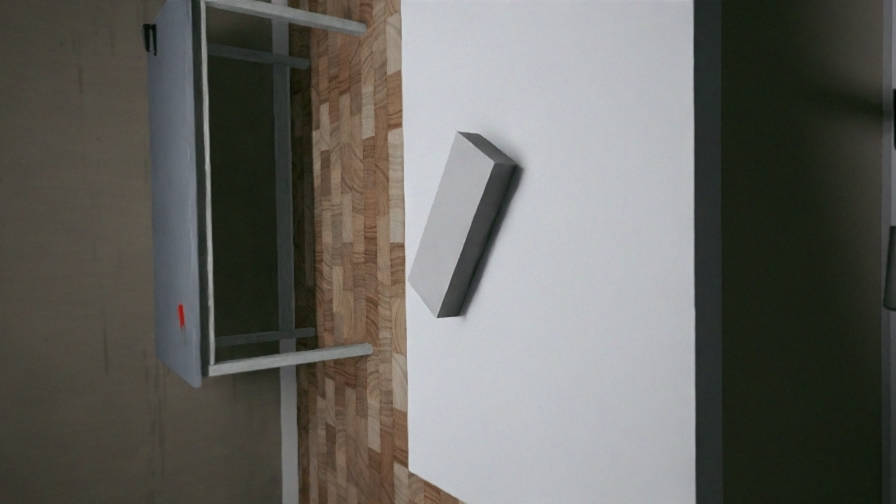

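Scene clock: 39.83 s.
r1.base_odometry: x=+0.000 y=+0.000 heading=+0.000 (m, m, rad; r1's odometry frame)
r1.turned_by_wheels: +0.000 (rad since the last result)
r1.turned_by_imu: +0.001 (rad since the last result)
r1.base_tilt: forward=-1.9 right=+2.0 (deg)
r1.lidar_m: 1.11 1.52 1.60 2.22 2.34 0.95 1.32 1.28 1.08 0.80 0.77 0.80
r1.head_depth_mm: 1006 1005 1002 1001 1002 995 993 / 1141 1143 1140 1134 1133 1133 1126 / 1333 1326 1320 1316 1311 1313 1305 / 1586 1539 1535 1525 1521 1516 1516 / 1644 1656 1626 1612 1600 1588 1565 / 1583 1524 1514 1505 1482 1470 1454 / 1498 1473 1449 1439 1413 1410 1402
r1.base_status: not commanded
r1.joint_positions: lift_m=+0.388 arm_m=-0.002 wrist_yaw_rad=+3.008 wrist_pitch_rad=-0.409 wrist_roll_rad=+0.007 gripper_m=+0.037 head_pan_rad=+0.001 head_tilt_rad=+0.000
r1.joint_status: not commanded
r1.motor_effort: left_wheel=+0(1) right_wheel=+0(0) lift_m=+20(20) arm_m=+0(1) wrist_yaw_rad=+0(1) wrist_pitch_rad=+5(5) wrist_roll_rad=+0(0) gripper_m=+0(0) head_pan_rad=+0(0) head_tilt_rad=+1(2) (%)
r1.hand_pose: x=+0.0088 y=+0.0809 z=+0.4031 quat_wxyz=(+0.190, +0.702, +0.097, +0.679) (m; r1's base frame)
r1.wrist_depth_mm: - - - - - - - / - - - - - - - / - - - - - - - / 994 976 954 956 962 966 944 / 797 792 815 763 805 773 752 / 655 657 - 654 - 647 637 / 569 564 - 562 551 564 557
r2.base_odometry: x=-0.837 y=+0.406 heading=-2.484 (m, m, rad; r2's odometry frame)
r2.turned_by_wheels: +0.000 (rad since the last result)
r2.turned_by_imu: +0.000 (rad since the last result)
r2.base_tilt: forward=-1.7 right=+1.3 (deg)
r2.lidar_m: 1.93 2.27 2.46 2.38 2.49 2.65 1.68 0.65 0.49 0.48 0.50 0.70
r2.head_depth_mm: - - - - 535 506 935 / - - - - - 507 934 / - - - - - 510 939 / 2874 2826 3127 786 - - 943 / 2904 2888 3121 788 - - 942 / 2874 3123 3202 792 - - 948 / 2846 3172 3260 - - - 948
r2.base_status: not commanded
r2.joint_positions: lift_m=+1.098 arm_m=-0.002 wrist_yaw_rad=+1.573 wrist_pitch_rad=-0.420 wrist_roll_rad=+0.004 gripper_m=+0.037 head_pan_rad=-1.563 head_tilt_rad=-0.593
r2.joint_status: all done
r2.motor_effort: left_wheel=-6(5) right_wheel=+4(4) lift_m=+46(49) arm_m=+0(0) wrist_yaw_rad=-3(2) wrist_pitch_rad=+7(7) wrist_roll_rad=+1(1) gripper_m=+0(0) head_pan_rad=-3(4) head_tilt_rad=-3(3) (%)
r2.hand_pose: x=+0.2028 y=-0.1421 z=+1.1100 quat_wxyz=(+0.592, +0.594, -0.385, +0.384) (m; r2's base frame)
r2.wrist_depth_mm: - - - - - 746 468 / - - - - - 732 465 / - - - - - 731 468 / - - - - - 737 462 / - - - - - 745 464 / - - - - - 724 458 / - - - - - 383 372
r3.base_odometry: x=+1.801 y=+0.180 heading=+2.639 (m, m, rad; r3's odometry frame)
r3.turned_by_wheels: +2.540 (rad since the last result)
r3.turned_by_imu: +2.517 (rad since the last result)
r3.base_tilt: forward=-0.2 right=+1.5 (deg)
r3.lidar_m: 2.13 2.24 1.39 1.96 2.06 2.69 1.92 0.77 0.58 0.57 0.59 0.84
r3.head_depth_mm: 3065 3403 3045 733 583 853 1038 / 3284 3446 3044 735 585 862 1053 / 3256 3422 3013 732 585 871 1069 / 3263 3521 3010 733 584 885 1085 / 3156 3547 3024 736 584 892 1096 / 3233 3572 3019 734 583 907 1117 / 3193 3570 3054 734 584 915 1132
r3.base_status: done
r3.joint_positions: lift_m=+0.280 arm_m=-0.002 wrist_yaw_rad=+3.060 wrist_pitch_rad=-0.419 wrist_roll_rad=-0.015 gripper_m=+0.037 head_pan_rad=-1.563 head_tilt_rad=-0.643
r3.joint_status: all done
r3.motor_effort: left_wheel=-2(9) right_wheel=+4(15) lift_m=+23(24) arm_m=+1(1) wrist_yaw_rad=+0(0) wrist_pitch_rad=+7(7) wrist_roll_rad=+0(0) gripper_m=+0(0) head_pan_rad=-2(28) head_tilt_rad=-3(28) (%)
r3.hand_pose: x=-0.0029 y=+0.0802 z=+0.2926 quat_wxyz=(+0.175, +0.691, +0.120, +0.691) (m; r3's base frame)
r3.wrist_depth_mm: - - - - - - - / - - - - - - - / - - 974 941 894 897 888 / 767 753 747 727 712 711 698 / 623 604 - 592 606 565 574 / 519 515 - 518 499 489 482 / 447 - - - 420 428 417
pictures: r3_nav_camera (sideways: a quarter turn counterclockwise sets it upright)
Images, in order (width x height): r3_nav_camera 672x504.

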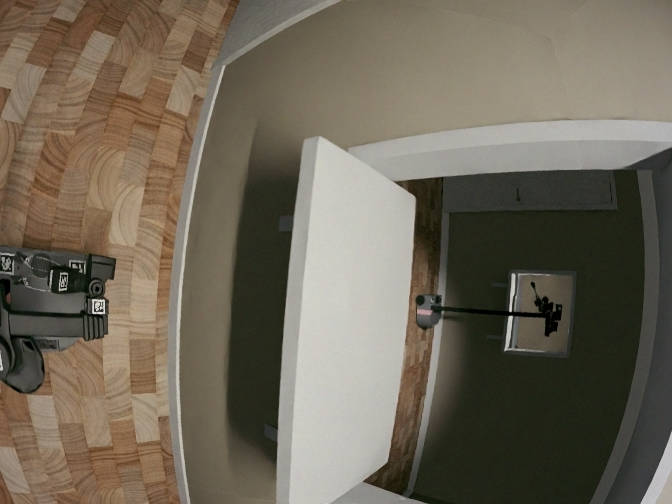

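Call:
execute_actions([
  {"r2":{"base":{"translate_m":0.03},"joints":{"lift_m":1.075,"wrist_yaw_rad":1.02,"wrist_pitch_rad":-1.55,"gripper_m":0.16,"arm_m":0.48}},"r3":{"base":{"rotate_rad":-0.05},"joints":{"lift_m":0.7}}},
], cameras=["r2_head_camera","r2_wrist_camera"])

Scene clock: 50.73 s.
r1.base_odometry: x=+0.000 y=+0.000 heading=+0.000 (m, m, rad; r1's odometry frame)
r1.turned_by_wheels: +0.000 (rad since the last result)
r1.turned_by_imu: +0.002 (rad since the last result)
r1.base_tilt: forward=-1.8 right=+2.0 (deg)
r1.lidar_m: 1.11 1.52 1.60 2.22 2.34 0.95 1.32 1.29 1.08 0.80 0.77 0.80
r1.head_depth_mm: 1010 1007 1004 1002 999 996 995 / 1143 1144 1144 1135 1134 1130 1132 / 1326 1327 1324 1313 1320 1307 1308 / 1581 1535 1532 1535 1516 1507 1513 / 1653 1647 1632 1611 1595 1584 1568 / 1572 1533 1527 1490 1485 1472 1460 / 1502 1466 1471 1437 1430 1412 1410
r1.base_status: not commanded
r1.joint_positions: lift_m=+0.388 arm_m=-0.002 wrist_yaw_rad=+3.008 wrist_pitch_rad=-0.409 wrist_roll_rad=+0.007 gripper_m=+0.037 head_pan_rad=+0.001 head_tilt_rad=+0.000
r1.joint_status: not commanded
r1.motor_effort: left_wheel=+0(0) right_wheel=-1(0) lift_m=+20(20) arm_m=+0(0) wrist_yaw_rad=+1(2) wrist_pitch_rad=+5(5) wrist_roll_rad=+0(0) gripper_m=+0(1) head_pan_rad=+0(0) head_tilt_rad=+2(2) (%)
r1.hand_pose: x=+0.0088 y=+0.0809 z=+0.4031 quat_wxyz=(+0.190, +0.702, +0.097, +0.679) (m; r1's base frame)
r1.wrist_depth_mm: - - - - - - - / - - - - - - - / - - - - - - - / 969 979 - 952 972 962 958 / 796 771 818 783 816 765 774 / 659 649 - 649 - 655 649 / 571 571 - 567 544 554 551
r2.base_odometry: x=-0.860 y=+0.388 heading=-2.484 (m, m, rad; r2's odometry frame)
r2.turned_by_wheels: +0.000 (rad since the last result)
r2.turned_by_imu: +0.001 (rad since the last result)
r2.base_tilt: forward=-1.7 right=+1.3 (deg)
r2.lidar_m: 2.07 2.24 2.46 2.38 2.49 2.69 1.69 0.66 0.49 0.48 0.50 0.70
r2.head_depth_mm: - 3035 2946 733 570 505 939 / 2970 3049 3155 738 572 508 936 / - 2767 2960 690 577 509 944 / 2832 2513 3198 696 577 511 943 / 2874 2839 3017 756 582 515 948 / 2864 3198 3241 755 581 515 951 / 2820 3191 3226 758 585 515 954
r2.base_status: done
r2.joint_positions: lift_m=+1.075 arm_m=+0.480 wrist_yaw_rad=+1.021 wrist_pitch_rad=-1.544 wrist_roll_rad=+0.004 gripper_m=+0.160 head_pan_rad=-1.563 head_tilt_rad=-0.593
r2.joint_status: all done
r2.motor_effort: left_wheel=-5(9) right_wheel=+4(9) lift_m=+34(43) arm_m=+3(3) wrist_yaw_rad=-2(5) wrist_pitch_rad=-2(6) wrist_roll_rad=+0(0) gripper_m=+0(83) head_pan_rad=-5(4) head_tilt_rad=-3(3) (%)
r2.hand_pose: x=-0.0361 y=-0.6160 z=+0.9571 quat_wxyz=(+0.683, +0.677, -0.202, -0.184) (m; r2's base frame)
r2.wrist_depth_mm: 239 237 235 232 233 - - / 245 241 241 210 237 - - / 253 250 249 215 242 245 - / 261 258 257 221 247 251 - / 267 266 265 228 258 259 - / 276 - 273 237 266 268 - / 291 287 280 241 276 277 274
r3.base_odometry: x=+1.801 y=+0.180 heading=+2.589 (m, m, rad; r3's odometry frame)
r3.turned_by_wheels: -0.050 (rad since the last result)
r3.turned_by_imu: -0.049 (rad since the last result)
r3.base_tilt: forward=-0.2 right=+1.5 (deg)
r3.lidar_m: 2.12 2.21 1.39 1.96 2.02 2.72 2.29 0.80 0.59 0.56 0.59 0.80
r3.head_depth_mm: 3217 3456 3017 734 583 876 1070 / 3252 3473 3039 735 583 875 1075 / 3302 3540 3037 734 583 880 1077 / 3313 3462 3015 733 583 882 1080 / 3228 3523 3026 733 584 885 1086 / 3172 3466 3035 734 584 887 1089 / 3204 3508 3019 733 583 892 1096
r3.base_status: done
r3.joint_positions: lift_m=+0.700 arm_m=-0.002 wrist_yaw_rad=+3.060 wrist_pitch_rad=-0.418 wrist_roll_rad=-0.015 gripper_m=+0.037 head_pan_rad=-1.563 head_tilt_rad=-0.643
r3.joint_status: all done
r3.motor_effort: left_wheel=+2(5) right_wheel=-2(4) lift_m=+30(30) arm_m=+0(0) wrist_yaw_rad=+0(0) wrist_pitch_rad=+7(6) wrist_roll_rad=+0(0) gripper_m=+1(0) head_pan_rad=-2(2) head_tilt_rad=-2(3) (%)
r3.hand_pose: x=-0.0029 y=+0.0803 z=+0.7124 quat_wxyz=(+0.174, +0.692, +0.120, +0.691) (m; r3's base frame)
r3.wrist_depth_mm: - - - - - - - / - - - - - - - / - - - - - - - / - - - - - - - / - - - - - - - / - - - - - - 963 / 899 869 - 873 832 840 817
pictures: r2_head_camera (sideways: a quarter turn clockwise sets it upright), r2_wrist_camera
Images, in order (width x height): r2_head_camera 896x504, r2_wrist_camera 644x364.

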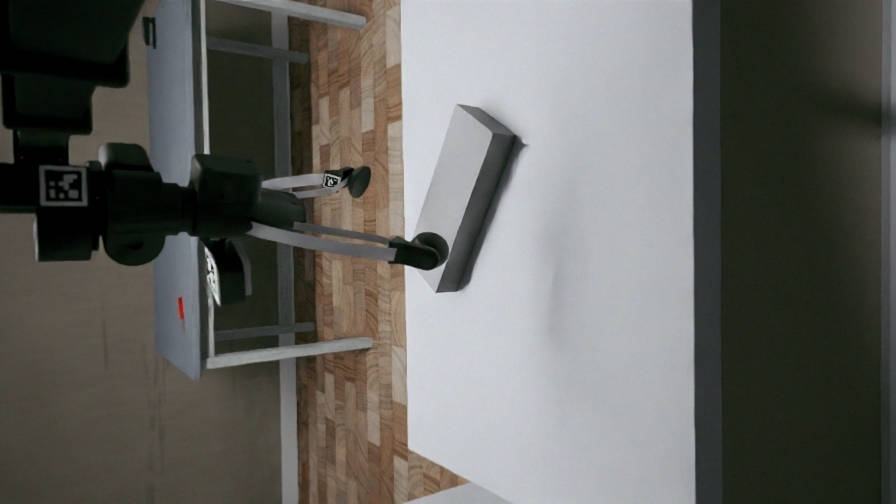

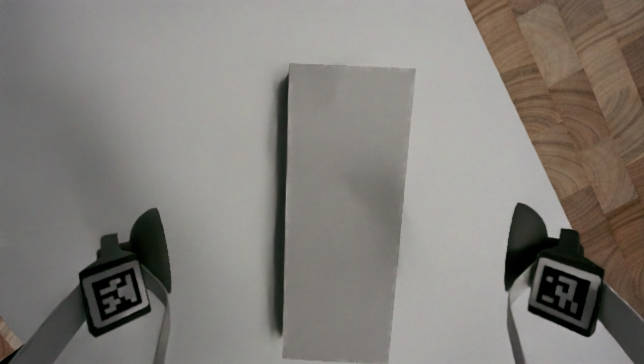

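Call:
execute_actions([
  {"r2":{"base":{"translate_m":-0.01},"joints":{"lift_m":1.001,"wrist_yaw_rad":0.98,"gripper_m":0.14}},"r3":{"joints":{"lift_m":0.85,"wrist_yaw_rad":1.6}}},
], cameras=["r2_wrist_camera"])

Call:
execute_actions([
  {"r2":{"joints":{"gripper_m":0.025}}},
], cameras=[])

Call:
execute_actions([
  {"r2":{"joints":{"lift_m":1.03}}},
], cameras=["r2_wrist_camera"])

Scene clock: 57.77 s.
r1.base_odometry: x=+0.000 y=+0.000 heading=+0.000 (m, m, rad; r1's odometry frame)
r1.turned_by_wheels: +0.000 (rad since the last result)
r1.turned_by_imu: +0.001 (rad since the last result)
r1.base_tilt: forward=-1.7 right=+2.0 (deg)
r1.lidar_m: 1.12 1.52 1.61 2.22 2.34 0.95 1.32 1.29 1.08 0.80 0.77 0.81
r1.head_depth_mm: 1005 1006 1002 996 998 995 988 / 1147 1141 1143 1140 1135 1128 1134 / 1323 1315 1320 1314 1311 1305 1309 / 1585 1537 1537 1528 1523 1518 1509 / 1664 1648 1625 1611 1595 1592 1565 / 1575 1537 1522 1494 1492 1473 1459 / 1498 1462 1451 1440 1434 1412 1404
r1.base_status: not commanded
r1.joint_positions: lift_m=+0.388 arm_m=-0.002 wrist_yaw_rad=+3.008 wrist_pitch_rad=-0.409 wrist_roll_rad=+0.007 gripper_m=+0.037 head_pan_rad=+0.001 head_tilt_rad=+0.000
r1.joint_status: not commanded
r1.motor_effort: left_wheel=+0(0) right_wheel=-1(1) lift_m=+20(19) arm_m=+0(0) wrist_yaw_rad=+0(0) wrist_pitch_rad=+5(5) wrist_roll_rad=+0(0) gripper_m=+0(0) head_pan_rad=+0(1) head_tilt_rad=+1(1) (%)
r1.hand_pose: x=+0.0088 y=+0.0809 z=+0.4031 quat_wxyz=(+0.190, +0.702, +0.097, +0.679) (m; r1's base frame)
r1.wrist_depth_mm: - - - - - - - / - - - - - - - / - - - - - - - / 989 986 987 953 968 962 944 / 790 790 822 780 815 767 788 / 656 655 - 645 - 646 653 / 564 567 - 567 545 558 554
r2.base_odometry: x=-0.852 y=+0.394 heading=-2.484 (m, m, rad; r2's odometry frame)
r2.turned_by_wheels: +0.000 (rad since the last result)
r2.turned_by_imu: +0.000 (rad since the last result)
r2.base_tilt: forward=-1.6 right=+1.4 (deg)
r2.lidar_m: 2.07 2.25 2.45 2.38 2.49 2.68 1.69 0.66 0.49 0.47 0.50 0.70
r2.head_depth_mm: 2873 2734 2788 709 571 506 934 / 2889 - 3104 741 573 507 942 / 2837 - 2979 678 575 510 940 / 2856 2813 3023 704 578 511 939 / 2863 2865 3020 751 580 513 949 / 2848 3160 3228 757 581 514 948 / 2895 3166 3276 759 586 504 951
r2.base_status: done
r2.joint_positions: lift_m=+1.001 arm_m=+0.480 wrist_yaw_rad=+0.983 wrist_pitch_rad=-1.544 wrist_roll_rad=+0.004 gripper_m=+0.140 head_pan_rad=-1.563 head_tilt_rad=-0.593
r2.joint_status: all done
r2.motor_effort: left_wheel=-5(11) right_wheel=+4(9) lift_m=+35(34) arm_m=+3(3) wrist_yaw_rad=-3(4) wrist_pitch_rad=-2(2) wrist_roll_rad=+1(0) gripper_m=+0(72) head_pan_rad=-4(4) head_tilt_rad=-3(4) (%)
r2.hand_pose: x=-0.0358 y=-0.6154 z=+0.8831 quat_wxyz=(+0.679, +0.673, -0.215, -0.197) (m; r2's base frame)
r2.wrist_depth_mm: 166 165 163 134 133 161 985 / 171 171 167 136 137 165 - / 177 175 173 141 140 169 171 / 182 181 178 145 145 175 174 / 187 185 184 149 149 179 178 / 194 - 190 154 155 187 184 / 200 200 197 159 160 191 191
r3.base_odometry: x=+1.801 y=+0.180 heading=+2.589 (m, m, rad; r3's odometry frame)
r3.turned_by_wheels: +0.000 (rad since the last result)
r3.turned_by_imu: +0.001 (rad since the last result)
r3.base_tilt: forward=-0.2 right=+1.6 (deg)
r3.lidar_m: 2.12 2.21 1.39 1.96 2.03 2.72 2.29 0.81 0.59 0.56 0.58 0.79
r3.head_depth_mm: 3166 3498 3046 735 583 872 - / 3263 3512 2998 733 583 864 - / 3244 3512 3021 733 583 865 - / 3314 3511 3020 733 584 880 1084 / 3223 3517 3045 733 585 883 1087 / 3174 3559 3032 734 584 885 1060 / 3169 3521 3020 732 583 893 1090
r3.base_status: not commanded
r3.joint_positions: lift_m=+0.850 arm_m=-0.002 wrist_yaw_rad=+1.602 wrist_pitch_rad=-0.418 wrist_roll_rad=-0.015 gripper_m=+0.037 head_pan_rad=-1.563 head_tilt_rad=-0.643
r3.joint_status: all done
r3.motor_effort: left_wheel=+2(2) right_wheel=-2(1) lift_m=+30(32) arm_m=+0(0) wrist_yaw_rad=-2(2) wrist_pitch_rad=+6(6) wrist_roll_rad=+0(0) gripper_m=+1(0) head_pan_rad=-2(2) head_tilt_rad=-3(3) (%)
r3.hand_pose: x=+0.2029 y=-0.1365 z=+0.8624 quat_wxyz=(+0.590, +0.596, -0.371, +0.399) (m; r3's base frame)
r3.wrist_depth_mm: - - - - - 767 515 / - - - - - 762 518 / - - - - - 772 515 / - - - - - 780 515 / - - - - - 797 517 / - - - - - 791 516 / - - - - - 749 520
pictures: r2_wrist_camera
Images, in order (width x height): r2_wrist_camera 644x364.

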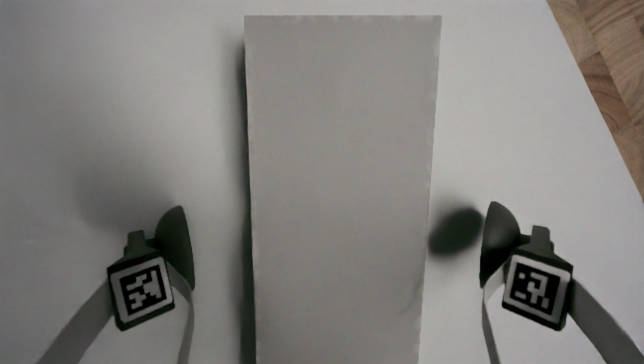

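Scene clock: 59.40 s.
r1.base_odometry: x=+0.000 y=+0.000 heading=+0.000 (m, m, rad; r1's odometry frame)
r1.turned_by_wheels: +0.000 (rad since the last result)
r1.turned_by_imu: +0.000 (rad since the last result)
r1.base_tilt: forward=-1.7 right=+2.0 (deg)
r1.lidar_m: 1.11 1.52 1.60 2.22 2.34 0.95 1.32 1.28 1.08 0.80 0.77 0.80
r1.head_depth_mm: 1004 1006 1005 1001 999 992 990 / 1141 1140 1143 1136 1138 1131 1129 / 1335 1325 1320 1317 1314 1314 1301 / 1579 1543 1530 1531 1517 1513 1502 / 1643 1637 1632 1606 1598 1587 1560 / 1577 1535 1515 1499 1482 1468 1455 / 1502 1462 1457 1436 1422 1409 1403
r1.base_status: not commanded
r1.joint_positions: lift_m=+0.388 arm_m=-0.002 wrist_yaw_rad=+3.008 wrist_pitch_rad=-0.409 wrist_roll_rad=+0.007 gripper_m=+0.037 head_pan_rad=+0.001 head_tilt_rad=+0.000
r1.joint_status: not commanded
r1.motor_effort: left_wheel=+0(1) right_wheel=-1(1) lift_m=+20(20) arm_m=+0(1) wrist_yaw_rad=+0(0) wrist_pitch_rad=+5(5) wrist_roll_rad=+0(0) gripper_m=+0(0) head_pan_rad=+0(0) head_tilt_rad=+2(2) (%)
r1.hand_pose: x=+0.0088 y=+0.0809 z=+0.4031 quat_wxyz=(+0.190, +0.702, +0.097, +0.679) (m; r1's base frame)
r1.wrist_depth_mm: - - - - - - - / - - - - - - - / - - - - - - - / 992 963 979 984 960 951 941 / 791 795 814 773 816 773 772 / 658 659 - 660 - 648 636 / 556 565 - 563 539 558 555
r2.base_odometry: x=-0.852 y=+0.394 heading=-2.484 (m, m, rad; r2's odometry frame)
r2.turned_by_wheels: +0.000 (rad since the last result)
r2.turned_by_imu: +0.000 (rad since the last result)
r2.base_tilt: forward=-1.7 right=+1.3 (deg)
r2.lidar_m: 2.06 2.25 2.45 2.38 2.49 2.68 1.69 0.66 0.49 0.48 0.50 0.70
r2.head_depth_mm: 2850 2705 2739 707 570 506 933 / 2861 - 3124 740 573 508 939 / 2815 - 2926 685 574 510 943 / 2876 2821 2971 696 577 511 944 / 2870 2866 2997 752 580 513 952 / 2864 3073 3233 754 583 515 944 / 2903 3154 3240 760 585 505 952
r2.base_status: not commanded
r2.joint_positions: lift_m=+1.001 arm_m=+0.480 wrist_yaw_rad=+0.983 wrist_pitch_rad=-1.544 wrist_roll_rad=+0.004 gripper_m=+0.026 head_pan_rad=-1.563 head_tilt_rad=-0.593
r2.joint_status: all done
r2.motor_effort: left_wheel=-5(5) right_wheel=+4(5) lift_m=+37(37) arm_m=+2(3) wrist_yaw_rad=-2(3) wrist_pitch_rad=-2(2) wrist_roll_rad=+0(0) gripper_m=-19(94) head_pan_rad=-5(4) head_tilt_rad=-3(3) (%)
r2.hand_pose: x=-0.0358 y=-0.6154 z=+0.8830 quat_wxyz=(+0.679, +0.673, -0.215, -0.197) (m; r2's base frame)
r2.wrist_depth_mm: 166 165 162 131 131 160 978 / 171 170 168 134 134 164 968 / 176 175 171 138 139 169 170 / 182 180 178 142 143 175 174 / 187 186 150 147 147 179 178 / 194 192 153 152 151 184 184 / 200 198 196 157 158 192 190
r3.base_odometry: x=+1.801 y=+0.180 heading=+2.589 (m, m, rad; r3's odometry frame)
r3.turned_by_wheels: +0.000 (rad since the last result)
r3.turned_by_imu: +0.000 (rad since the last result)
r3.base_tilt: forward=-0.2 right=+1.5 (deg)
r3.lidar_m: 2.12 2.21 1.39 1.96 2.02 2.73 2.29 0.81 0.59 0.56 0.58 0.80
r3.head_depth_mm: 3130 3479 2997 734 583 873 - / 3202 3485 3009 733 585 863 - / 3237 3514 3034 733 584 865 - / 3282 3529 3014 733 584 879 1084 / 3239 3498 3031 734 583 885 1083 / 3160 3591 3000 732 583 890 1058 / 3182 3504 3024 734 584 888 1099
r3.base_status: not commanded
r3.joint_positions: lift_m=+0.850 arm_m=-0.002 wrist_yaw_rad=+1.602 wrist_pitch_rad=-0.418 wrist_roll_rad=-0.015 gripper_m=+0.037 head_pan_rad=-1.563 head_tilt_rad=-0.643
r3.joint_status: not commanded
r3.motor_effort: left_wheel=+2(2) right_wheel=-1(1) lift_m=+30(30) arm_m=+1(0) wrist_yaw_rad=-2(1) wrist_pitch_rad=+6(6) wrist_roll_rad=+0(0) gripper_m=+0(0) head_pan_rad=-2(2) head_tilt_rad=-3(2) (%)
r3.hand_pose: x=+0.2029 y=-0.1365 z=+0.8624 quat_wxyz=(+0.590, +0.596, -0.371, +0.399) (m; r3's base frame)
r3.wrist_depth_mm: - - - - - 770 512 / - - - - - 756 505 / - - - - - 810 512 / - - - - - 773 518 / - - - - - 786 516 / - - - - - 791 522 / - - - - - 758 527
pictures: none
No camera images: the call's "cameras" was empty. Leave "cameras" out to get every camera's image.

Scene clock: 60.43 s.
r1.base_odometry: x=+0.000 y=+0.000 heading=+0.000 (m, m, rad; r1's odometry frame)
r1.turned_by_wheels: +0.000 (rad since the last result)
r1.turned_by_imu: +0.000 (rad since the last result)
r1.base_tilt: forward=-1.7 right=+2.0 (deg)
r1.lidar_m: 1.11 1.52 1.60 2.22 2.34 0.95 1.32 1.29 1.08 0.80 0.77 0.81
r1.head_depth_mm: 1007 1003 1004 1002 998 995 992 / 1147 1139 1143 1138 1133 1133 1127 / 1332 1315 1321 1319 1312 1310 1300 / 1586 1544 1533 1525 1520 1517 1508 / 1665 1645 1622 1610 1595 1583 1560 / 1575 1528 1513 1503 1484 1477 1457 / 1501 1456 1455 1441 1423 1408 1405
r1.base_status: not commanded
r1.joint_positions: lift_m=+0.388 arm_m=-0.002 wrist_yaw_rad=+3.008 wrist_pitch_rad=-0.409 wrist_roll_rad=+0.007 gripper_m=+0.037 head_pan_rad=+0.001 head_tilt_rad=+0.000
r1.joint_status: not commanded
r1.motor_effort: left_wheel=+0(0) right_wheel=+0(0) lift_m=+20(20) arm_m=+0(1) wrist_yaw_rad=+2(1) wrist_pitch_rad=+5(5) wrist_roll_rad=+0(0) gripper_m=+0(0) head_pan_rad=+0(0) head_tilt_rad=+1(2) (%)
r1.hand_pose: x=+0.0088 y=+0.0809 z=+0.4031 quat_wxyz=(+0.190, +0.702, +0.097, +0.679) (m; r1's base frame)
r1.wrist_depth_mm: - - - - - - - / - - - - - - - / - - - - - - - / 952 973 974 952 973 963 950 / 782 768 810 787 797 777 764 / 665 651 - 657 - 654 648 / 565 564 - 559 550 560 553
r2.base_odometry: x=-0.852 y=+0.394 heading=-2.484 (m, m, rad; r2's odometry frame)
r2.turned_by_wheels: +0.000 (rad since the last result)
r2.turned_by_imu: +0.000 (rad since the last result)
r2.base_tilt: forward=-1.7 right=+1.3 (deg)
r2.lidar_m: 2.06 2.24 2.45 2.39 2.50 2.68 1.69 0.66 0.49 0.48 0.50 0.70
r2.head_depth_mm: 2829 - 2941 736 570 505 936 / 2807 3177 3152 708 573 506 934 / 2768 3201 2986 663 575 508 946 / 2797 3015 2979 691 578 510 944 / 2895 2847 2978 752 579 512 952 / 2912 3109 3222 757 583 515 951 / 2888 3168 3203 760 584 504 953
r2.base_status: not commanded
r2.joint_positions: lift_m=+1.030 arm_m=+0.480 wrist_yaw_rad=+0.983 wrist_pitch_rad=-1.544 wrist_roll_rad=+0.004 gripper_m=+0.026 head_pan_rad=-1.563 head_tilt_rad=-0.593
r2.joint_status: all done
r2.motor_effort: left_wheel=-5(5) right_wheel=+4(5) lift_m=+49(52) arm_m=+3(2) wrist_yaw_rad=-2(3) wrist_pitch_rad=-2(2) wrist_roll_rad=+0(1) gripper_m=-20(20) head_pan_rad=-4(3) head_tilt_rad=-3(3) (%)
r2.hand_pose: x=-0.0358 y=-0.6154 z=+0.9116 quat_wxyz=(+0.679, +0.673, -0.215, -0.197) (m; r2's base frame)
r2.wrist_depth_mm: 193 192 188 130 131 188 998 / 200 198 195 134 134 192 - / 206 204 201 138 138 196 - / 211 209 207 142 143 203 - / 218 217 150 147 147 208 209 / 225 224 153 152 151 215 215 / 234 230 228 157 158 223 221
r3.base_odometry: x=+1.801 y=+0.180 heading=+2.589 (m, m, rad; r3's odometry frame)
r3.turned_by_wheels: +0.000 (rad since the last result)
r3.turned_by_imu: +0.000 (rad since the last result)
r3.base_tilt: forward=-0.3 right=+1.6 (deg)
r3.lidar_m: 2.13 2.22 1.39 1.96 2.03 2.73 2.28 0.81 0.59 0.56 0.59 0.80
r3.head_depth_mm: 3128 3476 3030 732 583 872 - / 3220 3503 2994 733 583 865 - / 3233 3483 3059 733 583 868 - / 3243 3509 3015 733 584 879 1079 / 3214 3553 3020 734 583 885 1087 / 3159 3558 3005 735 584 886 1061 / 3163 3515 3043 732 583 891 1099
r3.base_status: not commanded
r3.joint_positions: lift_m=+0.850 arm_m=-0.002 wrist_yaw_rad=+1.602 wrist_pitch_rad=-0.418 wrist_roll_rad=-0.015 gripper_m=+0.037 head_pan_rad=-1.563 head_tilt_rad=-0.643
r3.joint_status: not commanded
r3.motor_effort: left_wheel=+2(2) right_wheel=-2(1) lift_m=+30(30) arm_m=+0(1) wrist_yaw_rad=-1(1) wrist_pitch_rad=+6(6) wrist_roll_rad=+0(0) gripper_m=+0(0) head_pan_rad=-2(2) head_tilt_rad=-4(2) (%)
r3.hand_pose: x=+0.2029 y=-0.1365 z=+0.8624 quat_wxyz=(+0.590, +0.596, -0.371, +0.399) (m; r3's base frame)
r3.wrist_depth_mm: - - - - - 768 513 / - - - - - 766 517 / - - - - - 772 520 / - - - - - 789 519 / - - - - - 783 526 / - - - - - 777 522 / - - - - - 736 524
pictures: r2_wrist_camera
Images, in order (width x height): r2_wrist_camera 644x364.

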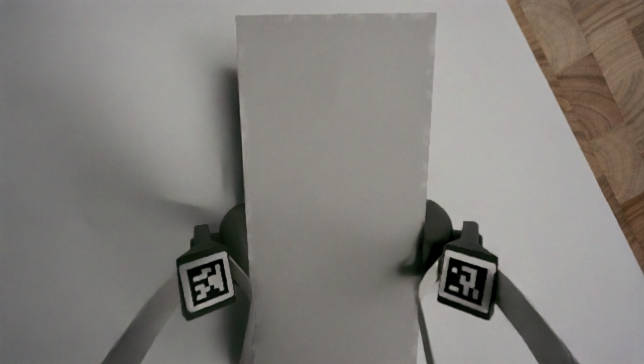

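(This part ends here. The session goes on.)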